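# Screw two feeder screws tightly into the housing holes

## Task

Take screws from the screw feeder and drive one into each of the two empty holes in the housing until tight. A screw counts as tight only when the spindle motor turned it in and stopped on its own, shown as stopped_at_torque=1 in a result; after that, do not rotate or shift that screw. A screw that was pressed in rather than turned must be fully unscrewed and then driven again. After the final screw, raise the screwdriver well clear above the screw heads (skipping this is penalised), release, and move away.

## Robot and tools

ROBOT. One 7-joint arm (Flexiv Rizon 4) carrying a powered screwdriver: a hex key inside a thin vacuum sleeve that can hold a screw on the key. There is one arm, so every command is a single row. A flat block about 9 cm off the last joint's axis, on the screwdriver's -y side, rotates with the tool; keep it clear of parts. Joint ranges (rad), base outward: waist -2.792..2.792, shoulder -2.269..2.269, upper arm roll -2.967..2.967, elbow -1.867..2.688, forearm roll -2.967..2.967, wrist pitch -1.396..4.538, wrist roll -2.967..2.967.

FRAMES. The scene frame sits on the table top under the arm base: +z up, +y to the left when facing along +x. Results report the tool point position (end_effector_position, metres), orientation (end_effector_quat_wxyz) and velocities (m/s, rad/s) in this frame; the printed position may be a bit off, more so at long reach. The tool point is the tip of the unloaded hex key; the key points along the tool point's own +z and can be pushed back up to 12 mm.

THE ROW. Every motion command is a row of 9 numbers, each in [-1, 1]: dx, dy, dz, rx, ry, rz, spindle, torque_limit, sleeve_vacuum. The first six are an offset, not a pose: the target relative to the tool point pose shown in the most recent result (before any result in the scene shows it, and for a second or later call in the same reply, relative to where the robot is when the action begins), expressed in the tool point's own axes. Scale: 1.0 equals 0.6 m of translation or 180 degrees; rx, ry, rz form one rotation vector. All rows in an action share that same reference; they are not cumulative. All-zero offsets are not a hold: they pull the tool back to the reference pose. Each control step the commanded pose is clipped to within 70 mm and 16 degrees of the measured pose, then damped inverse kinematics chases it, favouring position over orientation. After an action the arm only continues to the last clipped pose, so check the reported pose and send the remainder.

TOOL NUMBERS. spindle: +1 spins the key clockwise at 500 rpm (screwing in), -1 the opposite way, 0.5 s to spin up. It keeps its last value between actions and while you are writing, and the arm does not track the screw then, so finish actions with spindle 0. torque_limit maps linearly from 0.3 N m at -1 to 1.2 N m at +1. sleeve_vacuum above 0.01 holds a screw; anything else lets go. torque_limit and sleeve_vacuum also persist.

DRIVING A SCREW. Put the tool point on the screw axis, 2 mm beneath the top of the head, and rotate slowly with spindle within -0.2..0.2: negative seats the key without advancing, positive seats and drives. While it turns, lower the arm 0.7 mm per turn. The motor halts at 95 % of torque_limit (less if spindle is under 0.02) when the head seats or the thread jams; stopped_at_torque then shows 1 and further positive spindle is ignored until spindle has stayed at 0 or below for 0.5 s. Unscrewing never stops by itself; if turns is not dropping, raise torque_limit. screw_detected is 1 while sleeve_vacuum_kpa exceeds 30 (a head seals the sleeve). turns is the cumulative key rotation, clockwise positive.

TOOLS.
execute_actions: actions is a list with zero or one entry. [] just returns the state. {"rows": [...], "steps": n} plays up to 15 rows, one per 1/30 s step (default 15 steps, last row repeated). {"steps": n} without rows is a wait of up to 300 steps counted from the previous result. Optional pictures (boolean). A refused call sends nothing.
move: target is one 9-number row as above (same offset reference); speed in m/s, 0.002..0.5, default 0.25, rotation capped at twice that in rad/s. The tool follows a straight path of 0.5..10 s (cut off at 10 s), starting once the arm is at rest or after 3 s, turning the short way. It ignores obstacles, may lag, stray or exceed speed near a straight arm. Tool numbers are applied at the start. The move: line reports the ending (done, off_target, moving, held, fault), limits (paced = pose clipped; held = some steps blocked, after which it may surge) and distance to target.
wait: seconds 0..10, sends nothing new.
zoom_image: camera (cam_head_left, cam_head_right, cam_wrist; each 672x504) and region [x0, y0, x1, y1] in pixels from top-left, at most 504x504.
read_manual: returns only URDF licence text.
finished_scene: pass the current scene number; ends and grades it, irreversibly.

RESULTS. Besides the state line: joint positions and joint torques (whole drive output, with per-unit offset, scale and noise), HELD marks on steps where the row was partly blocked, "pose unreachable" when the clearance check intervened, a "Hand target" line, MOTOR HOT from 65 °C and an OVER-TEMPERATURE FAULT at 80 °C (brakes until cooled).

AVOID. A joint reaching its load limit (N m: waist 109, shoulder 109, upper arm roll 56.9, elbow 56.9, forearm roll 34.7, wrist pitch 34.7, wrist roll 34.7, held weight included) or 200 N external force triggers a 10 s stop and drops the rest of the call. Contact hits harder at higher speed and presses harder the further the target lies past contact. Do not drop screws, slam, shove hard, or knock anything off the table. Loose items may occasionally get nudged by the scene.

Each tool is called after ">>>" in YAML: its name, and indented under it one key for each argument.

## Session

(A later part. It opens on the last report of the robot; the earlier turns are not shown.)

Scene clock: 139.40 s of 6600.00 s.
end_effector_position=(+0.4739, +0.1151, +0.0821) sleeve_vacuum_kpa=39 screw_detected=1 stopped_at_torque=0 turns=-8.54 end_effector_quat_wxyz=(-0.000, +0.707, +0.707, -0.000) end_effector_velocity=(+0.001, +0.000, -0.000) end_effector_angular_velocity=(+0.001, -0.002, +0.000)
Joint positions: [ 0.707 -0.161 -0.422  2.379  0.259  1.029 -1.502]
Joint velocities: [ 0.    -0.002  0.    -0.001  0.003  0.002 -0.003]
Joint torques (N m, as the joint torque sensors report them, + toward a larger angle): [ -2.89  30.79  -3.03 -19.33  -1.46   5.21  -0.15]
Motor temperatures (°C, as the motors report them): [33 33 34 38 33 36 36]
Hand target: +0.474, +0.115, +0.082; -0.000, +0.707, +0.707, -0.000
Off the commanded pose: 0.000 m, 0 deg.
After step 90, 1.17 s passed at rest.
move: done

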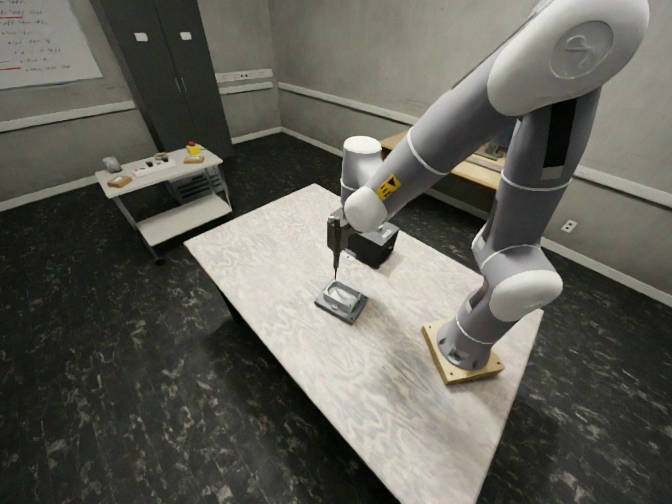

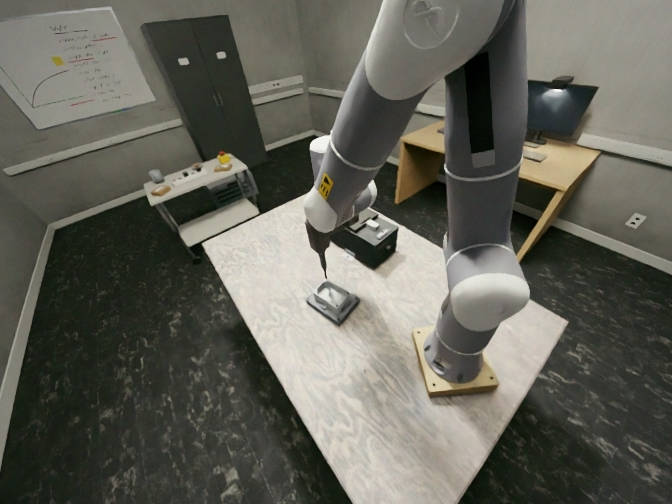

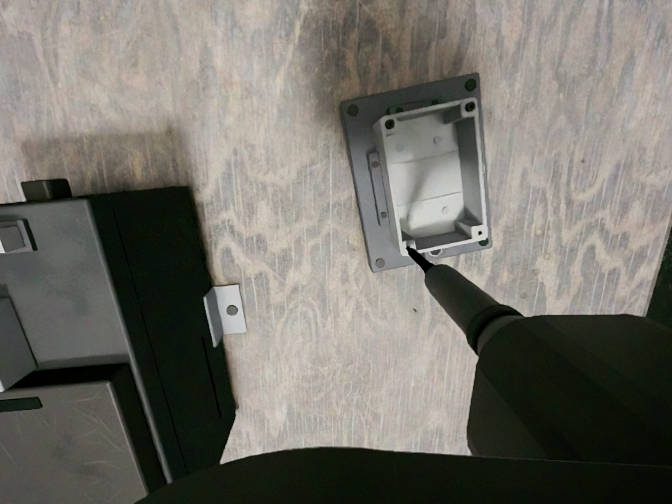

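>>> move:
  target: [0,-0.0006,0.002,0,0,0,0,0,1]
  speed: 0.004

>>> move:
  target: [0,0,0.013,0,0,0,0.35,0,1]
  speed: 0.0023

>>> execute_actions:
  actions:
    - {"rows":[[0,0,0,0,0,0,0,0,1]],"steps":3}
  pictures: false

>>> zoom_image:
  camera: "cam_wrist"
  region: [385,225,435,275]

>>> zoom_image:
  camera: "cam_head_left"
  region: [318,262,353,297]

Scene clock: 145.70 s of 6600.00 s.
end_effector_position=(+0.4736, +0.1151, +0.0809) sleeve_vacuum_kpa=39 screw_detected=1 stopped_at_torque=0 turns=-8.54 end_effector_quat_wxyz=(-0.000, +0.707, +0.707, -0.000) end_effector_velocity=(-0.000, -0.000, -0.000) end_effector_angular_velocity=(-0.000, +0.001, -0.000)
Joint positions: [ 0.707 -0.164 -0.422  2.379  0.262  1.031 -1.505]
Joint velocities: [ 0. -0. -0.  0.  0.  0. -0.]
Joint torques (N m, as the joint torque sensors report them, + toward a larger angle): [ -2.03  30.67  -2.62 -18.19  -1.58   5.48  -0.32]
Motor temperatures (°C, as the motors report them): [33 33 34 38 33 36 36]
Hand target: +0.474, +0.115, +0.081; -0.000, +0.707, +0.707, -0.000
Off the commanded pose: 0.000 m, 0 deg.
After step 90, 2.60 s passed at rest.
move: done

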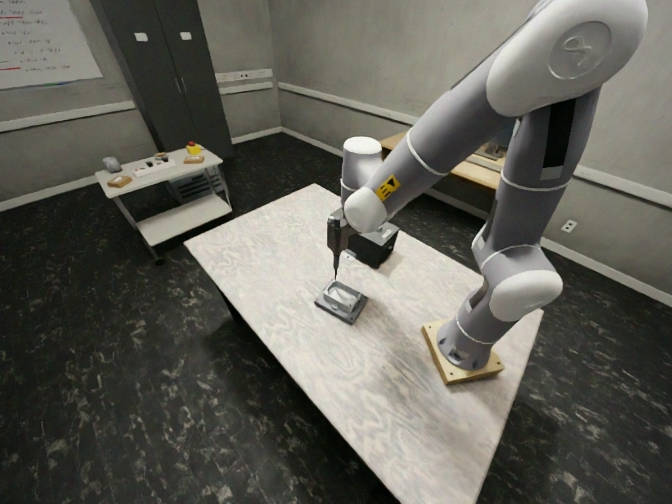

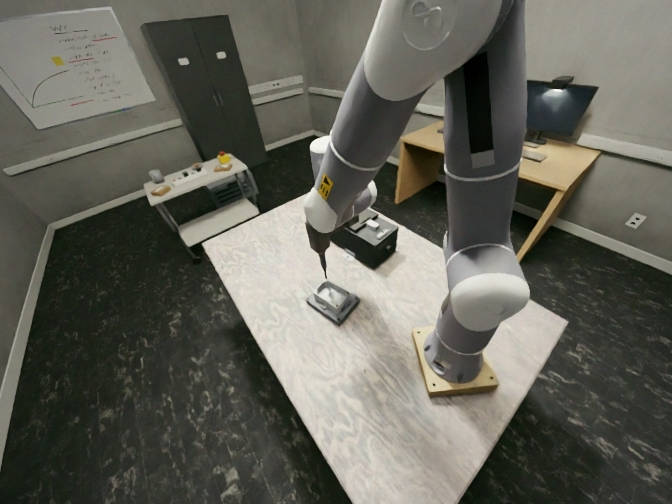

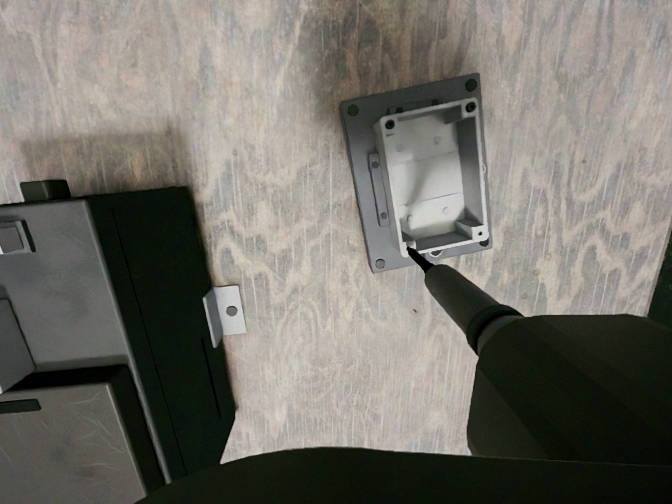

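Scene clock: 149.30 s of 6600.00 s.
end_effector_position=(+0.4738, +0.1152, +0.0733) sleeve_vacuum_kpa=40 screw_detected=1 stopped_at_torque=0 turns=1.75 end_effector_quat_wxyz=(-0.000, +0.707, +0.707, -0.000) end_effector_velocity=(+0.000, -0.000, -0.000) end_effector_angular_velocity=(+0.000, -0.000, -0.000)
Joint positions: [ 0.707 -0.191 -0.417  2.374  0.29   1.049 -1.524]
Joint velocities: [-0.    -0.    -0.     0.     0.001  0.001 -0.   ]
Joint torques (N m, as the joint torque sensors report them, + toward a larger angle): [ -2.98  29.68  -3.22 -17.31  -1.51   4.59  -0.13]
Motor temperatures (°C, as the motors report them): [33 33 34 38 33 36 36]
Hand target: +0.474, +0.115, +0.073; -0.000, +0.707, +0.707, -0.000
Off the commanded pose: 0.000 m, 0 deg.
move: done

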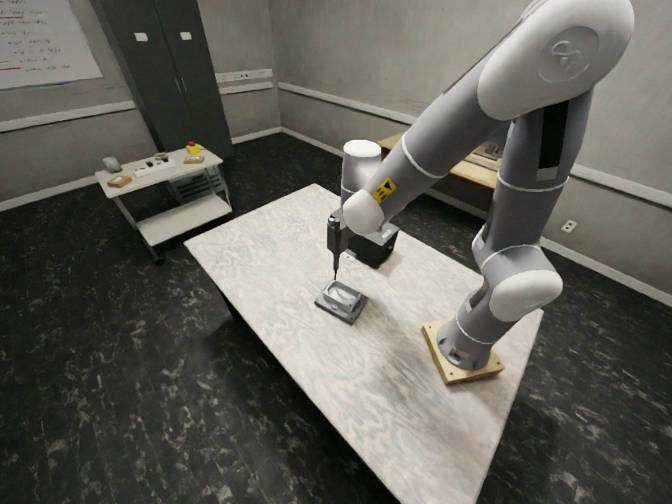

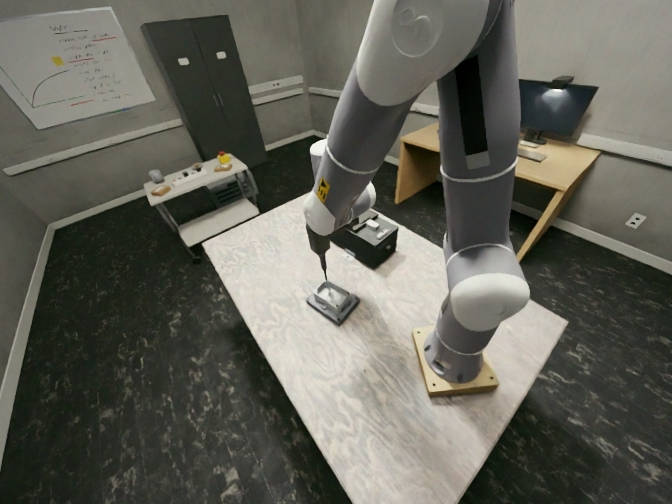

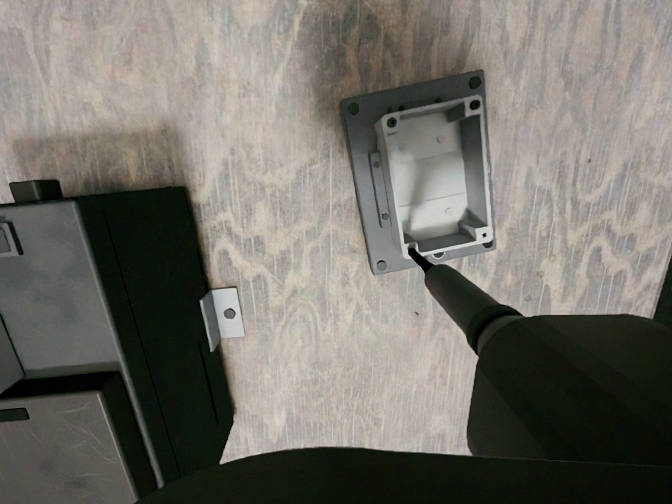

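Scene clock: 149.40 s of 6600.00 s.
end_effector_position=(+0.4739, +0.1153, +0.0734) sleeve_vacuum_kpa=40 screw_detected=1 stopped_at_torque=0 turns=1.75 end_effector_quat_wxyz=(-0.000, +0.707, +0.707, -0.000) end_effector_velocity=(+0.001, +0.000, +0.000) end_effector_angular_velocity=(+0.001, -0.001, -0.000)
Joint positions: [ 0.707 -0.191 -0.417  2.374  0.29   1.049 -1.524]
Joint velocities: [ 0.     0.     0.    -0.     0.     0.001  0.   ]
Joint torques (N m, as the joint torque sensors report them, + toward a larger angle): [ -1.87  32.57  -3.28 -17.69  -1.67   4.54   0.23]
Motor temperatures (°C, as the motors report them): [33 33 34 38 33 36 36]
Hand target: +0.474, +0.115, +0.073; -0.000, +0.707, +0.707, -0.000
Off the commanded pose: 0.000 m, 0 deg.
Steps of this call (steps 1 to 3: all 3 steps of this action). Readings (end_effector_position | what the end effector reports):
1: (+0.4738, +0.1152, +0.0733) | sleeve_vacuum_kpa=40 screw_detected=1 stopped_at_torque=0 turns=1.75
2: (+0.4738, +0.1153, +0.0734) | sleeve_vacuum_kpa=40 screw_detected=1 stopped_at_torque=0 turns=1.75
3: the state above

Region (385, 225, 435, 275) of cam_wrist's 672x504 image, scaled by 10.080, with more detail than that image has.

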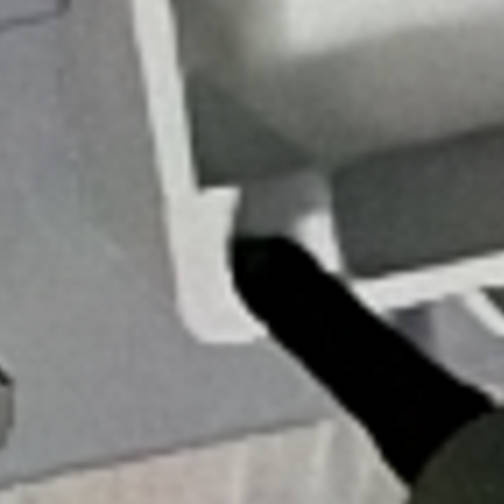

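Region (318, 262, 353, 297) of cam_head_left's 672x504 image, scaled by 14.400, with more detail than that image has.

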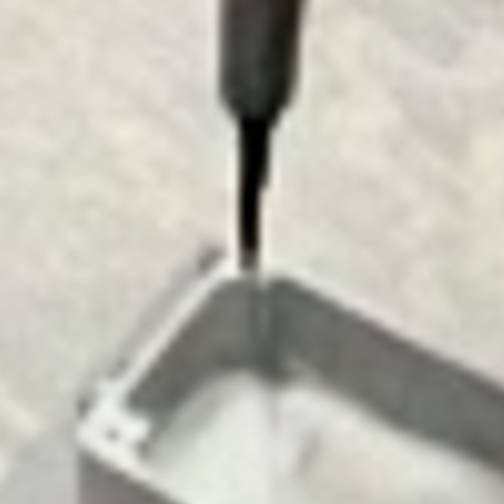

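Seems to be going in. Continue.

>>> move:
  target: [0,-0.0003,0.013,0,0,0,0.45,0,1]
  speed: 0.0025

>>> execute_actions:
  actions:
    - {"steps":20}
  pictures: false

>>> execute_actions:
  actions:
    - {"rows":[[0,0,0,0,0,0,0,0,1]],"steps":3}
  pictures: false

>>> zoom_image:
  camera: "cam_wrist"
  region: [380,200,500,290]

Scene clock: 157.27 s of 6600.00 s.
end_effector_position=(+0.4739, +0.1153, +0.0658) sleeve_vacuum_kpa=40 screw_detected=1 stopped_at_torque=1 turns=8.22 end_effector_quat_wxyz=(-0.000, +0.707, +0.707, +0.000) end_effector_velocity=(-0.000, -0.000, -0.000) end_effector_angular_velocity=(-0.000, +0.001, +0.000)
Joint positions: [ 0.705 -0.217 -0.41   2.368  0.317  1.066 -1.544]
Joint velocities: [ 0.    -0.     0.    -0.     0.    -0.001 -0.   ]
Joint torques (N m, as the joint torque sensors report them, + toward a larger angle): [ -2.51  30.33  -2.88 -16.93  -1.23   4.93   0.06]
Motor temperatures (°C, as the motors report them): [33 34 34 37 33 36 36]
Hand target: +0.474, +0.115, +0.066; -0.000, +0.707, +0.707, -0.000
Off the commanded pose: 0.000 m, 0 deg.
After step 90, 1.53 s passed at rest.
move: done

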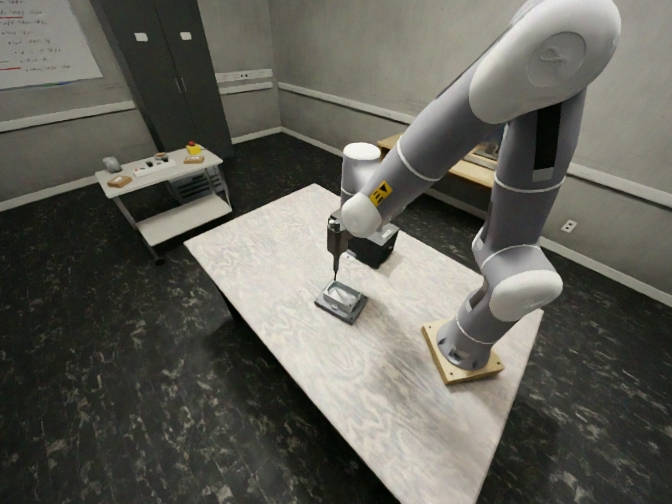

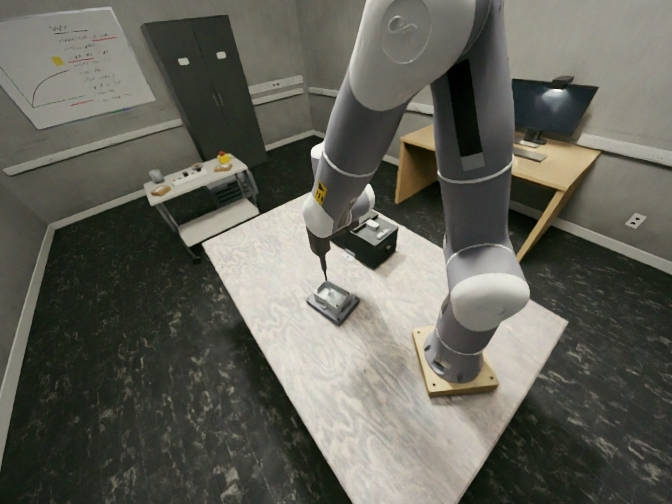

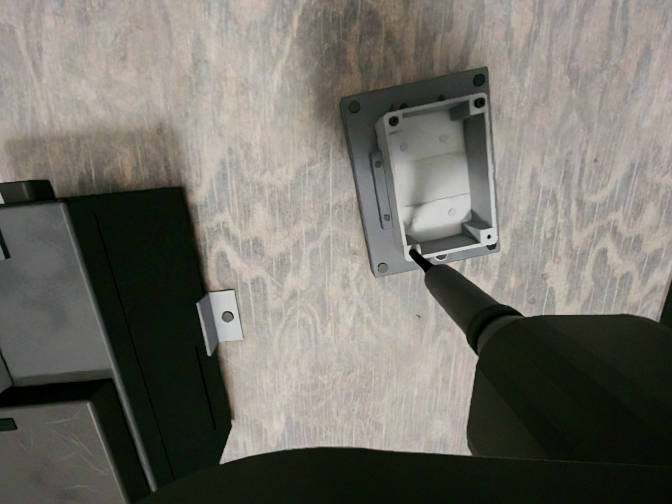

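Scene clock: 157.93 s of 6600.00 s.
end_effector_position=(+0.4739, +0.1153, +0.0658) sleeve_vacuum_kpa=40 screw_detected=1 stopped_at_torque=1 turns=8.22 end_effector_quat_wxyz=(-0.000, +0.707, +0.707, +0.000) end_effector_velocity=(+0.000, +0.000, +0.000) end_effector_angular_velocity=(+0.000, -0.000, -0.000)
Joint positions: [ 0.705 -0.217 -0.41   2.368  0.317  1.066 -1.544]
Joint velocities: [ 0.  0. -0. -0.  0. -0.  0.]
Joint torques (N m, as the joint torque sensors report them, + toward a larger angle): [ -2.17  30.27  -3.2  -16.77  -1.34   4.82  -0.13]
Motor temperatures (°C, as the motors report them): [33 34 34 37 33 36 36]
Hand target: +0.474, +0.115, +0.066; -0.000, +0.707, +0.707, -0.000
Off the commanded pose: 0.000 m, 0 deg.
Steps of this call (steps 1 to 20: nothing new was sent). Readings (end_effector_position | what the end effector reports):
1: (+0.4739, +0.1153, +0.0658) | sleeve_vacuum_kpa=40 screw_detected=1 stopped_at_torque=1 turns=8.22
2: (+0.4739, +0.1153, +0.0658) | sleeve_vacuum_kpa=40 screw_detected=1 stopped_at_torque=1 turns=8.22
4: (+0.4739, +0.1153, +0.0658) | sleeve_vacuum_kpa=40 screw_detected=1 stopped_at_torque=1 turns=8.22
8: (+0.4739, +0.1153, +0.0658) | sleeve_vacuum_kpa=40 screw_detected=1 stopped_at_torque=1 turns=8.22
20: the state above

Scene clock: 158.03 s of 6600.00 s.
end_effector_position=(+0.4739, +0.1154, +0.0658) sleeve_vacuum_kpa=40 screw_detected=1 stopped_at_torque=1 turns=8.22 end_effector_quat_wxyz=(-0.000, +0.707, +0.707, +0.000) end_effector_velocity=(-0.000, +0.000, +0.000) end_effector_angular_velocity=(+0.001, +0.000, +0.000)
Joint positions: [ 0.705 -0.217 -0.41   2.368  0.317  1.066 -1.544]
Joint velocities: [ 0.     0.001  0.001  0.     0.    -0.001  0.   ]
Joint torques (N m, as the joint torque sensors report them, + toward a larger angle): [ -2.71  31.84  -3.58 -16.93  -1.72   4.71  -0.18]
Motor temperatures (°C, as the motors report them): [33 34 34 37 33 36 36]
Hand target: +0.474, +0.115, +0.066; -0.000, +0.707, +0.707, +0.000
Off the commanded pose: 0.000 m, 0 deg.
Steps of this call (steps 1 to 3: all 3 steps of this action). Readings (end_effector_position | what the end effector reports):
1: (+0.4739, +0.1154, +0.0658) | sleeve_vacuum_kpa=40 screw_detected=1 stopped_at_torque=1 turns=8.22
2: (+0.4739, +0.1154, +0.0658) | sleeve_vacuum_kpa=40 screw_detected=1 stopped_at_torque=1 turns=8.22
3: the state above

Region (380, 200, 500, 290) of cam_wrist's 672x504 image, scaled by 4.200, with more detail than that image has; it fills the top 378 rows of this view, and the rest is white.

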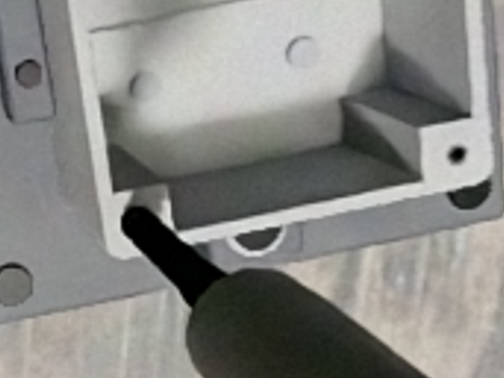

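>>> move:
  target: [0,0,-0.207,0,0,0,0,0,0]

>>> zoom_image:
  camera: "cam_head_left"
  region: [310,265,370,325]

>>> move:
  target: [-0.4867,-0.048,0.0242,0,0,0,0,0,0]

>>> zoom_image:
  camera: "cam_wrist"
  region: [370,210,450,290]

Scene clock: 165.50 s of 6600.00 s.
end_effector_position=(+0.4739, +0.1153, +0.1901) sleeve_vacuum_kpa=0 screw_detected=0 stopped_at_torque=1 turns=8.22 end_effector_quat_wxyz=(-0.001, +0.708, +0.707, +0.000) end_effector_velocity=(-0.000, +0.000, +0.000) end_effector_angular_velocity=(-0.001, +0.001, +0.000)
Joint positions: [ 0.687  0.157 -0.426  2.346  0.008  0.719 -1.32 ]
Joint velocities: [-0.     0.001  0.001 -0.001 -0.001 -0.002  0.001]
Joint torques (N m, as the joint torque sensors report them, + toward a larger angle): [ -1.67  25.74   0.77 -27.1   -2.95   3.74   0.09]
Motor temperatures (°C, as the motors report them): [33 34 34 37 33 36 36]
Hand target: +0.474, +0.115, +0.190; -0.001, +0.708, +0.707, +0.000
Off the commanded pose: 0.000 m, 0 deg.
After step 90, 3.47 s passed at rest.
move: done

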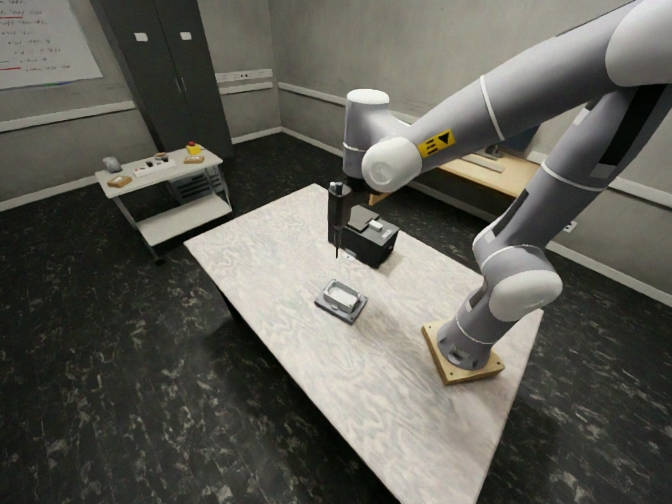

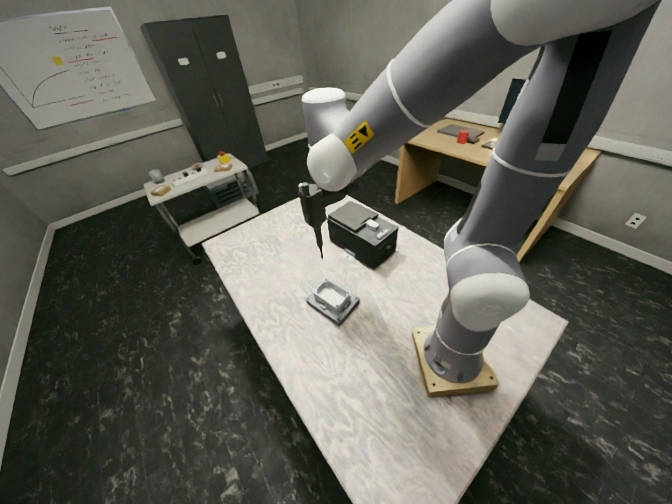

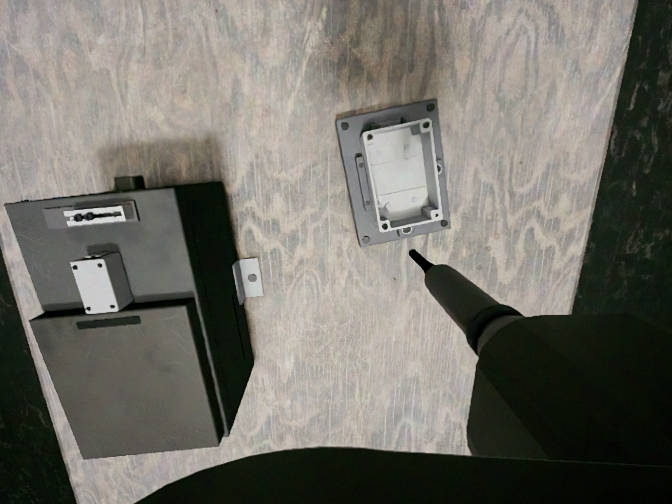

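Region (310, 265, 370, 325) of cam_head_left's 672x504 image, scaled by 8.400, with more detail than that image has.

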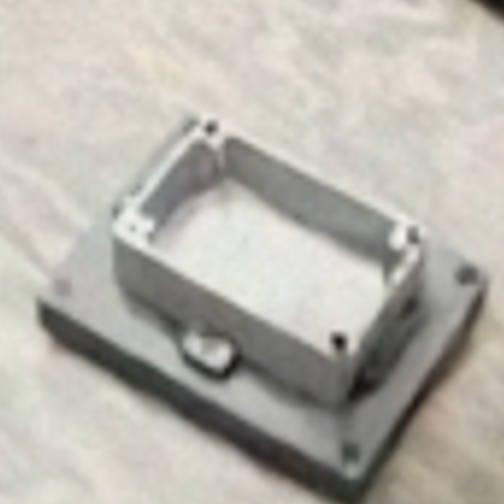

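Scene clock: 167.17 s of 6600.00 s.
end_effector_position=(+0.4441, -0.1775, +0.1753) sleeve_vacuum_kpa=0 screw_detected=0 stopped_at_torque=1 turns=8.22 end_effector_quat_wxyz=(+0.000, +0.707, +0.707, -0.000) end_effector_velocity=(+0.000, -0.000, +0.000) end_effector_angular_velocity=(+0.004, +0.002, +0.002)
Joint positions: [ 0.44  -0.112 -0.882  2.194  0.255  0.7   -2.181]
Joint velocities: [-0.003 -0.007  0.001 -0.007  0.009 -0.007 -0.01 ]
Joint torques (N m, as the joint torque sensors report them, + toward a larger angle): [ -4.72  25.23  -6.21 -25.07  -2.79   3.15  -0.33]
Motor temperatures (°C, as the motors report them): [33 34 34 37 33 36 36]
Hand target: +0.444, -0.178, +0.175; -0.000, +0.707, +0.707, -0.000
Off the commanded pose: 0.001 m, 0 deg.
move: done

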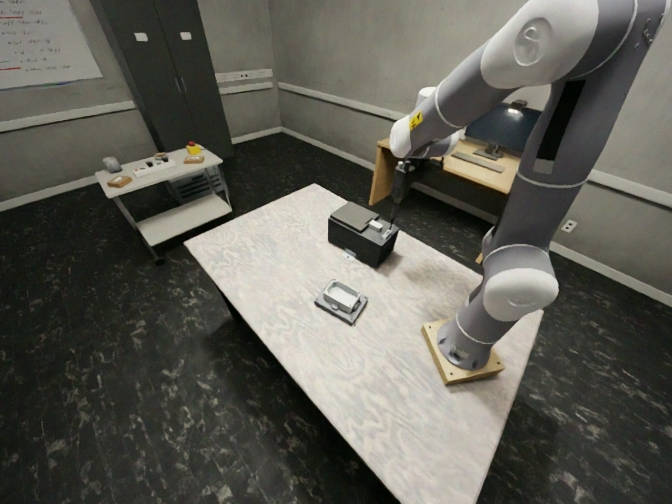

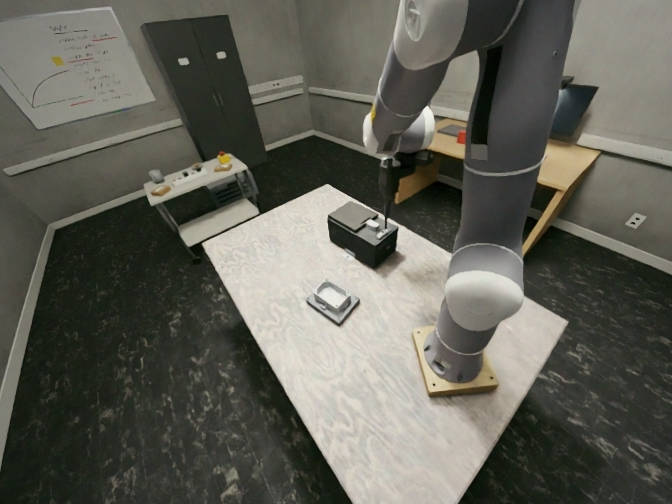

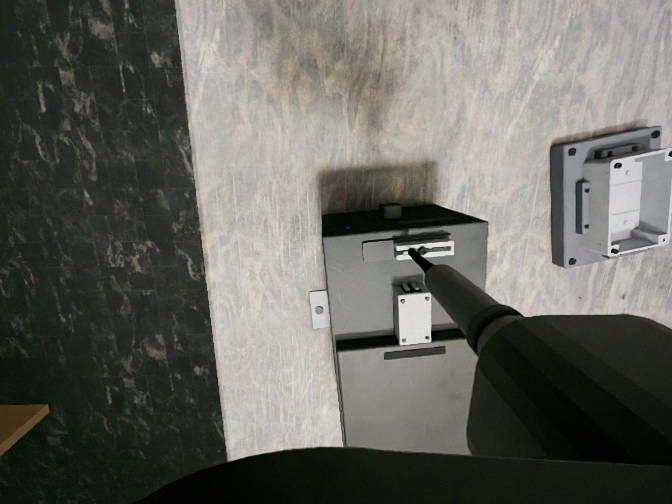

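Region (370, 210, 450, 290) of cam_wrist's 672x504 image, scaled by 6.300, with more detail than that image has.

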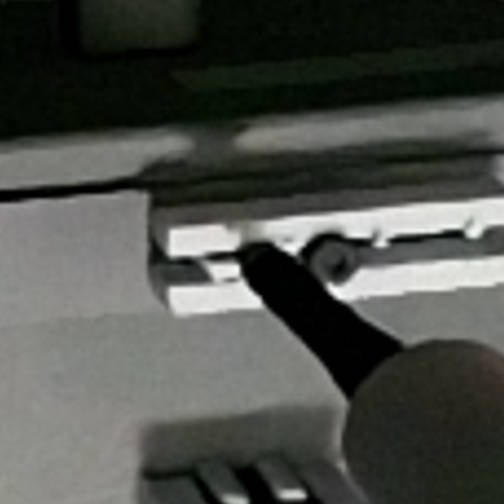

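>>> move:
  target: [0.0022,0.0023,0,0,0,0,0,0,1]
  speed: 0.01

>>> zoom_image:
  camera: "cam_wrist"
  region: [370,210,450,290]

>>> move:
  target: [0,0,0.019,0,0,0,-0.1,0,1]
  speed: 0.005

>>> execute_actions:
  actions:
    - {"rows":[[0,0,0,0,0,0,0,0,1]],"steps":3}
  pictures: false

Scene clock: 172.77 s of 6600.00 s.
end_effector_position=(+0.4453, -0.1763, +0.1753) sleeve_vacuum_kpa=14 screw_detected=0 stopped_at_torque=1 turns=8.22 end_effector_quat_wxyz=(+0.000, +0.707, +0.707, -0.000) end_effector_velocity=(+0.000, -0.000, +0.000) end_effector_angular_velocity=(-0.000, -0.000, -0.001)
Joint positions: [ 0.442 -0.113 -0.881  2.192  0.256  0.7   -2.177]
Joint velocities: [ 0. -0. -0. -0.  0.  0.  0.]
Joint torques (N m, as the joint torque sensors report them, + toward a larger angle): [ -2.65  26.11  -4.95 -25.53  -2.94   4.04   0.59]
Motor temperatures (°C, as the motors report them): [33 34 34 38 33 36 36]
Hand target: +0.445, -0.176, +0.175; +0.000, +0.707, +0.707, -0.000
Off the commanded pose: 0.000 m, 0 deg.
After step 90, 1.90 s passed at rest.
move: done

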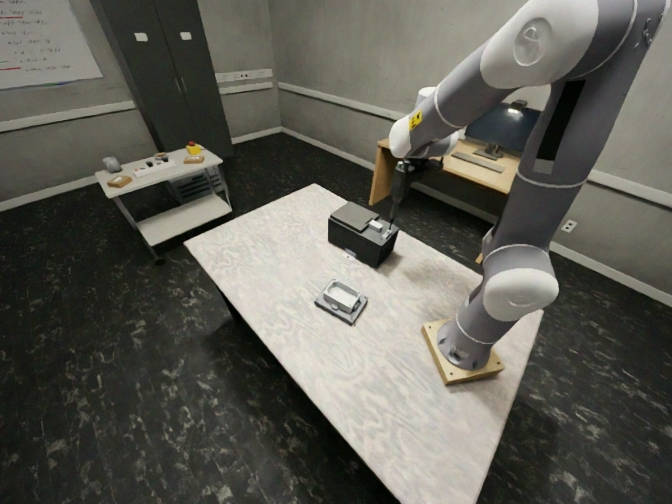

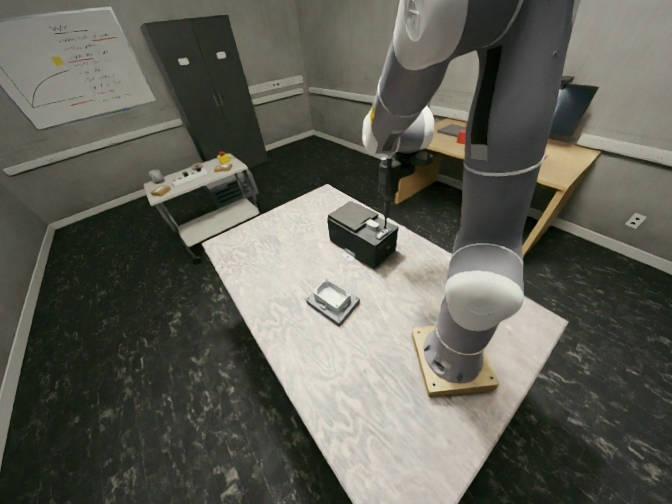

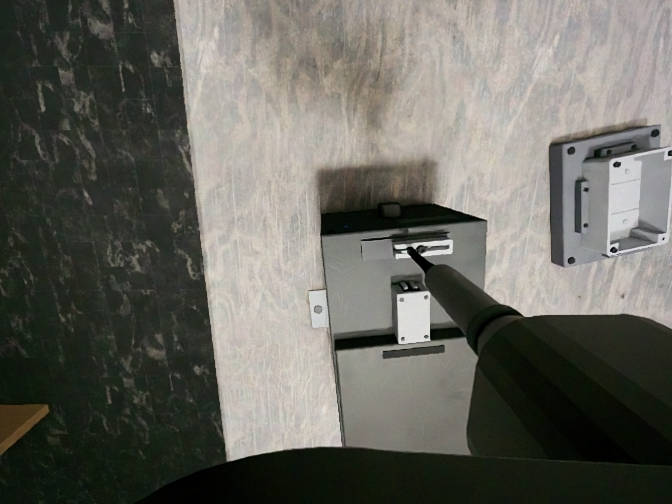

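Region (370, 210, 450, 290) of cam_wrist's 672x504 image, scaled by 6.300, with more detail than that image has.

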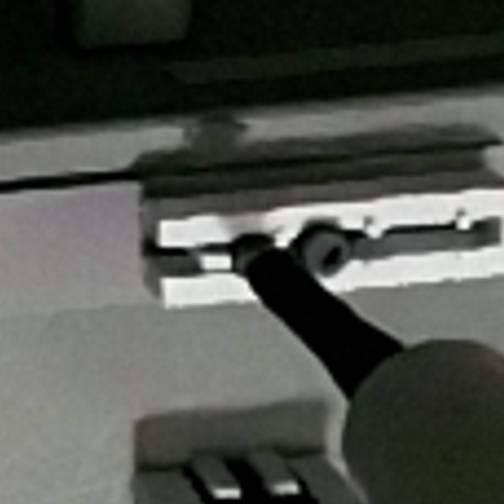

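Scene clock: 175.27 s of 6600.00 s.
end_effector_position=(+0.4455, -0.1763, +0.1642) sleeve_vacuum_kpa=14 screw_detected=0 stopped_at_torque=1 turns=6.15 end_effector_quat_wxyz=(+0.000, +0.707, +0.707, -0.000) end_effector_velocity=(+0.000, +0.000, -0.000) end_effector_angular_velocity=(+0.000, -0.000, +0.000)
Joint positions: [ 0.436 -0.152 -0.876  2.191  0.3    0.718 -2.209]
Joint velocities: [ 0.    -0.    -0.    -0.     0.001  0.    -0.001]
Joint torques (N m, as the joint torque sensors report them, + toward a larger angle): [ -4.71  24.    -6.01 -23.02  -2.52   4.28   0.  ]
Motor temperatures (°C, as the motors report them): [33 34 34 38 33 36 36]
Hand target: +0.445, -0.176, +0.164; +0.000, +0.707, +0.707, -0.000
Off the commanded pose: 0.000 m, 0 deg.
move: done

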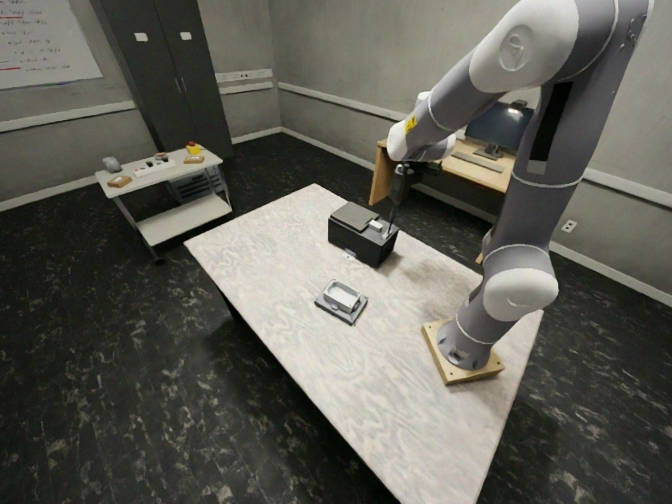

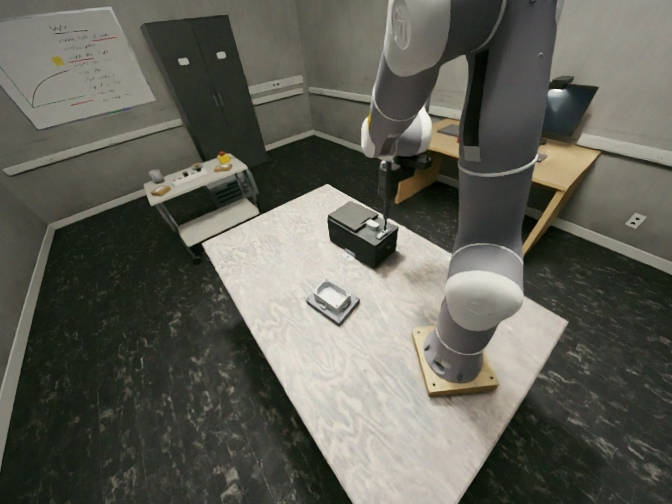

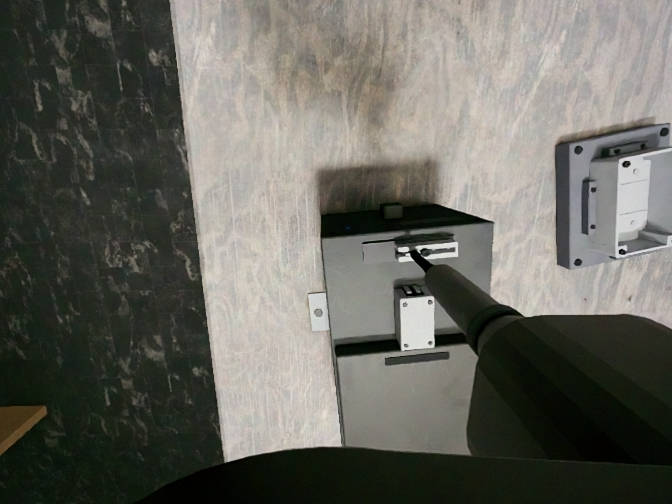

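Scene clock: 175.37 s of 6600.00 s.
end_effector_position=(+0.4457, -0.1763, +0.1643) sleeve_vacuum_kpa=14 screw_detected=0 stopped_at_torque=1 turns=6.15 end_effector_quat_wxyz=(+0.000, +0.707, +0.707, +0.000) end_effector_velocity=(+0.001, -0.000, +0.001) end_effector_angular_velocity=(-0.000, -0.002, -0.000)
Joint positions: [ 0.436 -0.152 -0.876  2.19   0.3    0.718 -2.209]
Joint velocities: [-0.     0.001 -0.    -0.001  0.     0.    -0.   ]
Joint torques (N m, as the joint torque sensors report them, + toward a larger angle): [ -4.05  26.72  -6.29 -23.25  -2.93   4.     0.07]
Motor temperatures (°C, as the motors report them): [33 34 34 38 33 36 36]
Hand target: +0.446, -0.176, +0.164; +0.000, +0.707, +0.707, -0.000
Off the commanded pose: 0.000 m, 0 deg.
Steps of this call (steps 1 to 3: all 3 steps of this action). Readings (end_effector_position | what the end effector reports):
1: (+0.4456, -0.1763, +0.1642) | sleeve_vacuum_kpa=14 screw_detected=0 stopped_at_torque=1 turns=6.15
2: (+0.4456, -0.1763, +0.1642) | sleeve_vacuum_kpa=14 screw_detected=0 stopped_at_torque=1 turns=6.15
3: the state above

>>> move:
  target: [0.0003,0.001,-0.002,0,0,0,-0.15,0,1]
  speed: 0.002

>>> execute_actions:
  actions:
    - {"rows":[[0,0,0,0,0,0,0,0,1]],"steps":3}
  pictures: false

>>> zoom_image:
  camera: "cam_wrist"
  region: [370,210,450,290]

Scene clock: 180.03 s of 6600.00 s.
end_effector_position=(+0.4466, -0.1764, +0.1656) sleeve_vacuum_kpa=14 screw_detected=0 stopped_at_torque=1 turns=5.09 end_effector_quat_wxyz=(+0.001, +0.707, +0.707, +0.000) end_effector_velocity=(+0.000, +0.000, +0.000) end_effector_angular_velocity=(-0.000, -0.000, +0.000)
Joint positions: [ 0.437 -0.149 -0.876  2.189  0.296  0.716 -2.205]
Joint velocities: [ 0.  0.  0. -0. -0.  0.  0.]
Joint torques (N m, as the joint torque sensors report them, + toward a larger angle): [ -3.33  26.42  -5.96 -23.65  -2.75   2.76   0.26]
Motor temperatures (°C, as the motors report them): [33 34 34 38 33 36 36]
Hand target: +0.446, -0.176, +0.165; +0.000, +0.707, +0.707, +0.000
Off the commanded pose: 0.000 m, 0 deg.
After step 90, 0.80 s passed at rest.
move: done

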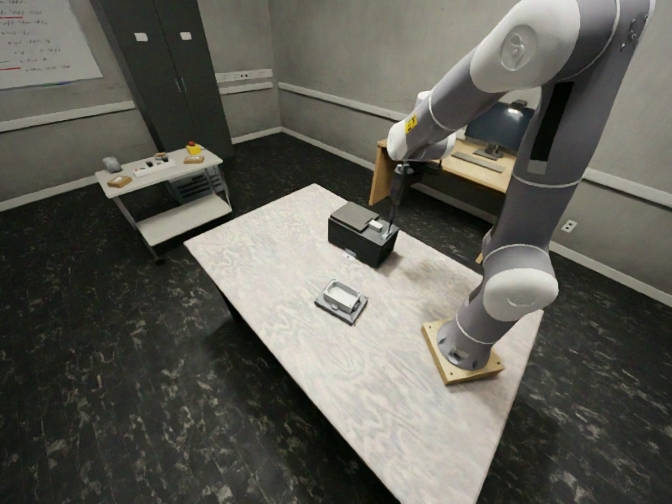

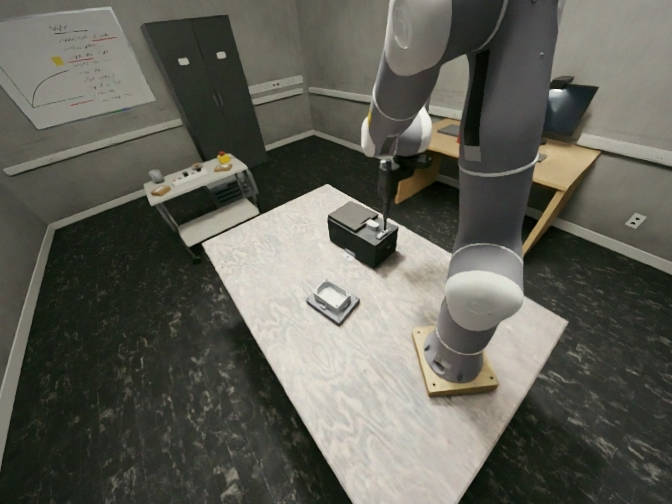

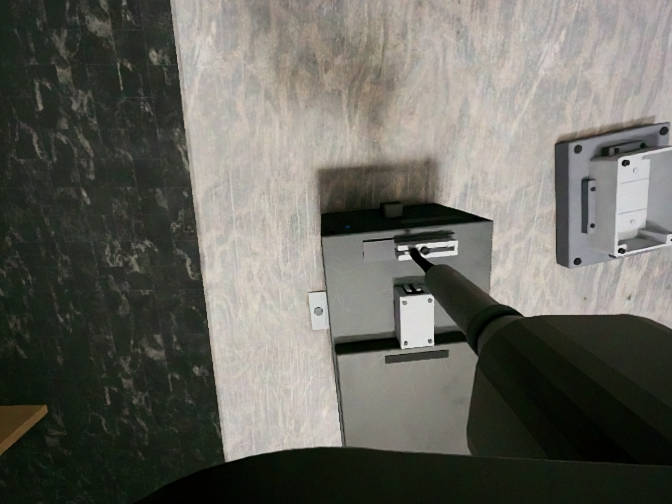

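Scene clock: 180.13 s of 6600.00 s.
end_effector_position=(+0.4467, -0.1765, +0.1657) sleeve_vacuum_kpa=14 screw_detected=0 stopped_at_torque=1 turns=5.09 end_effector_quat_wxyz=(+0.001, +0.707, +0.707, +0.000) end_effector_velocity=(+0.001, -0.000, +0.000) end_effector_angular_velocity=(-0.000, -0.001, +0.000)
Joint positions: [ 0.437 -0.149 -0.876  2.189  0.296  0.716 -2.205]
Joint velocities: [ 0.     0.     0.    -0.001 -0.     0.     0.   ]
Joint torques (N m, as the joint torque sensors report them, + toward a larger angle): [ -3.63  26.89  -6.27 -23.46  -2.71   3.82   0.05]
Motor temperatures (°C, as the motors report them): [33 34 34 38 33 36 36]
Hand target: +0.447, -0.176, +0.166; +0.001, +0.707, +0.707, +0.000
Off the commanded pose: 0.000 m, 0 deg.
Steps of this call (steps 1 to 3: all 3 steps of this action). Readings (end_effector_position | what the end effector reports):
1: (+0.4466, -0.1764, +0.1656) | sleeve_vacuum_kpa=14 screw_detected=0 stopped_at_torque=1 turns=5.09
2: (+0.4467, -0.1765, +0.1657) | sleeve_vacuum_kpa=14 screw_detected=0 stopped_at_torque=1 turns=5.09
3: the state above

Region (370, 210, 450, 290) of cam_wrist's 672x504 image, scaled by 6.300, with more detail than that image has.

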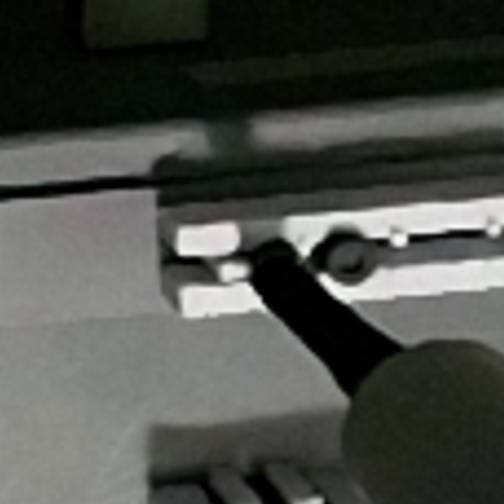

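Lift, re-aim, look.

>>> move:
  target: [0.0008,-0.0016,-0.0163,0,0,0,0,0,1]
  speed: 0.02

>>> zoom_image:
  camera: "cam_wrist"
  region: [370,210,450,290]

Scene clock: 183.83 s of 6600.00 s.
end_effector_position=(+0.4459, -0.1762, +0.1755) sleeve_vacuum_kpa=37 screw_detected=1 stopped_at_torque=1 turns=5.09 end_effector_quat_wxyz=(+0.001, +0.707, +0.707, +0.000) end_effector_velocity=(-0.000, -0.000, +0.000) end_effector_angular_velocity=(-0.000, +0.000, -0.001)
Joint positions: [ 0.444 -0.111 -0.882  2.194  0.255  0.703 -2.176]
Joint velocities: [ 0.     0.003 -0.     0.001 -0.004 -0.     0.003]
Joint torques (N m, as the joint torque sensors report them, + toward a larger angle): [ -2.53  26.94  -5.4  -24.59  -3.18   3.07   0.11]
Motor temperatures (°C, as the motors report them): [33 34 34 38 33 36 36]
Hand target: +0.446, -0.176, +0.175; +0.001, +0.707, +0.707, +0.000
Off the commanded pose: 0.000 m, 0 deg.
move: done

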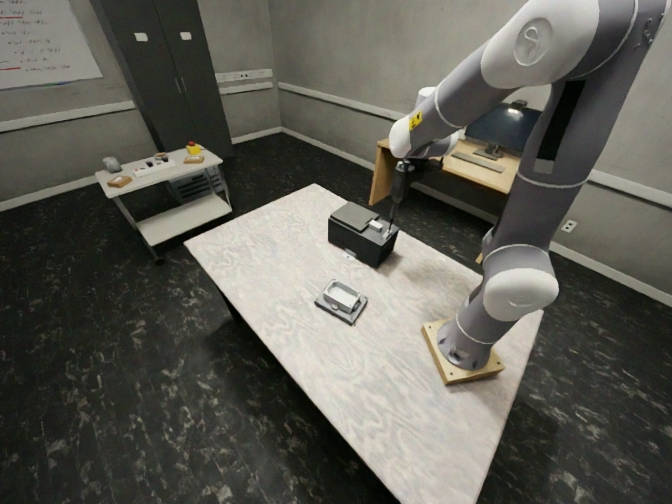

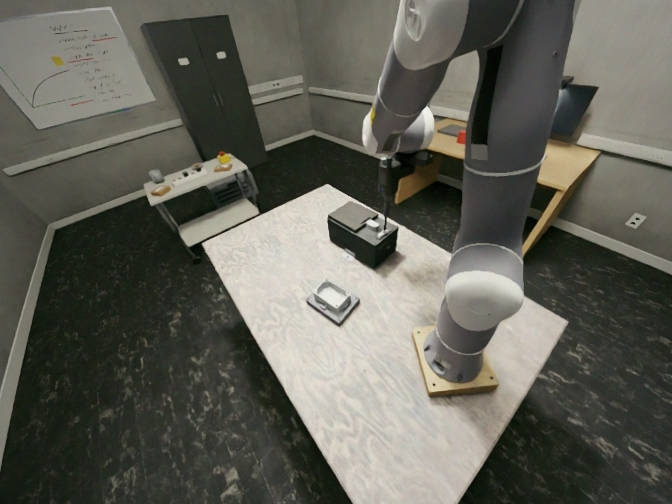

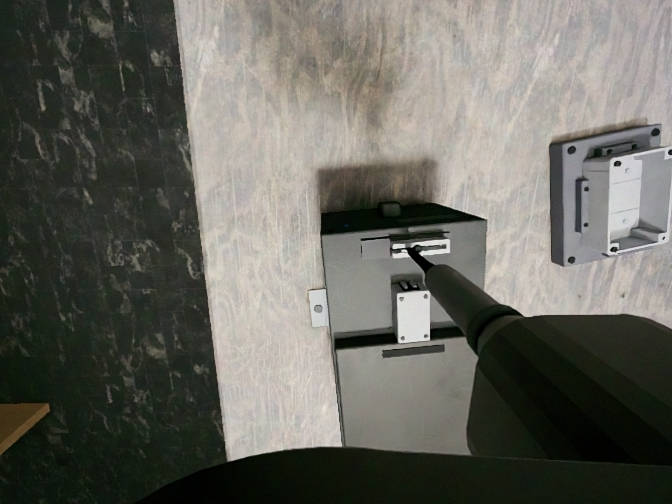

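Region (370, 210, 450, 290) of cam_wrist's 672x504 image, scaled by 6.300, with more detail than that image has.

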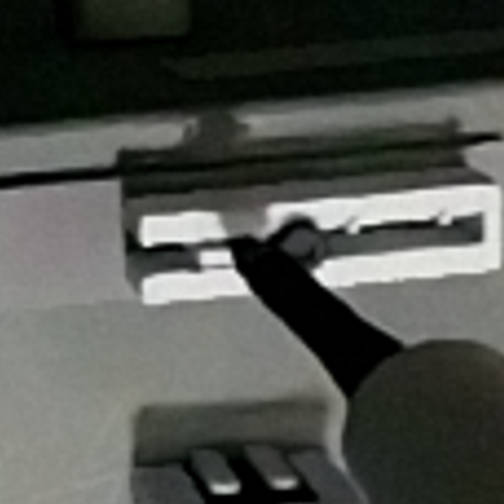

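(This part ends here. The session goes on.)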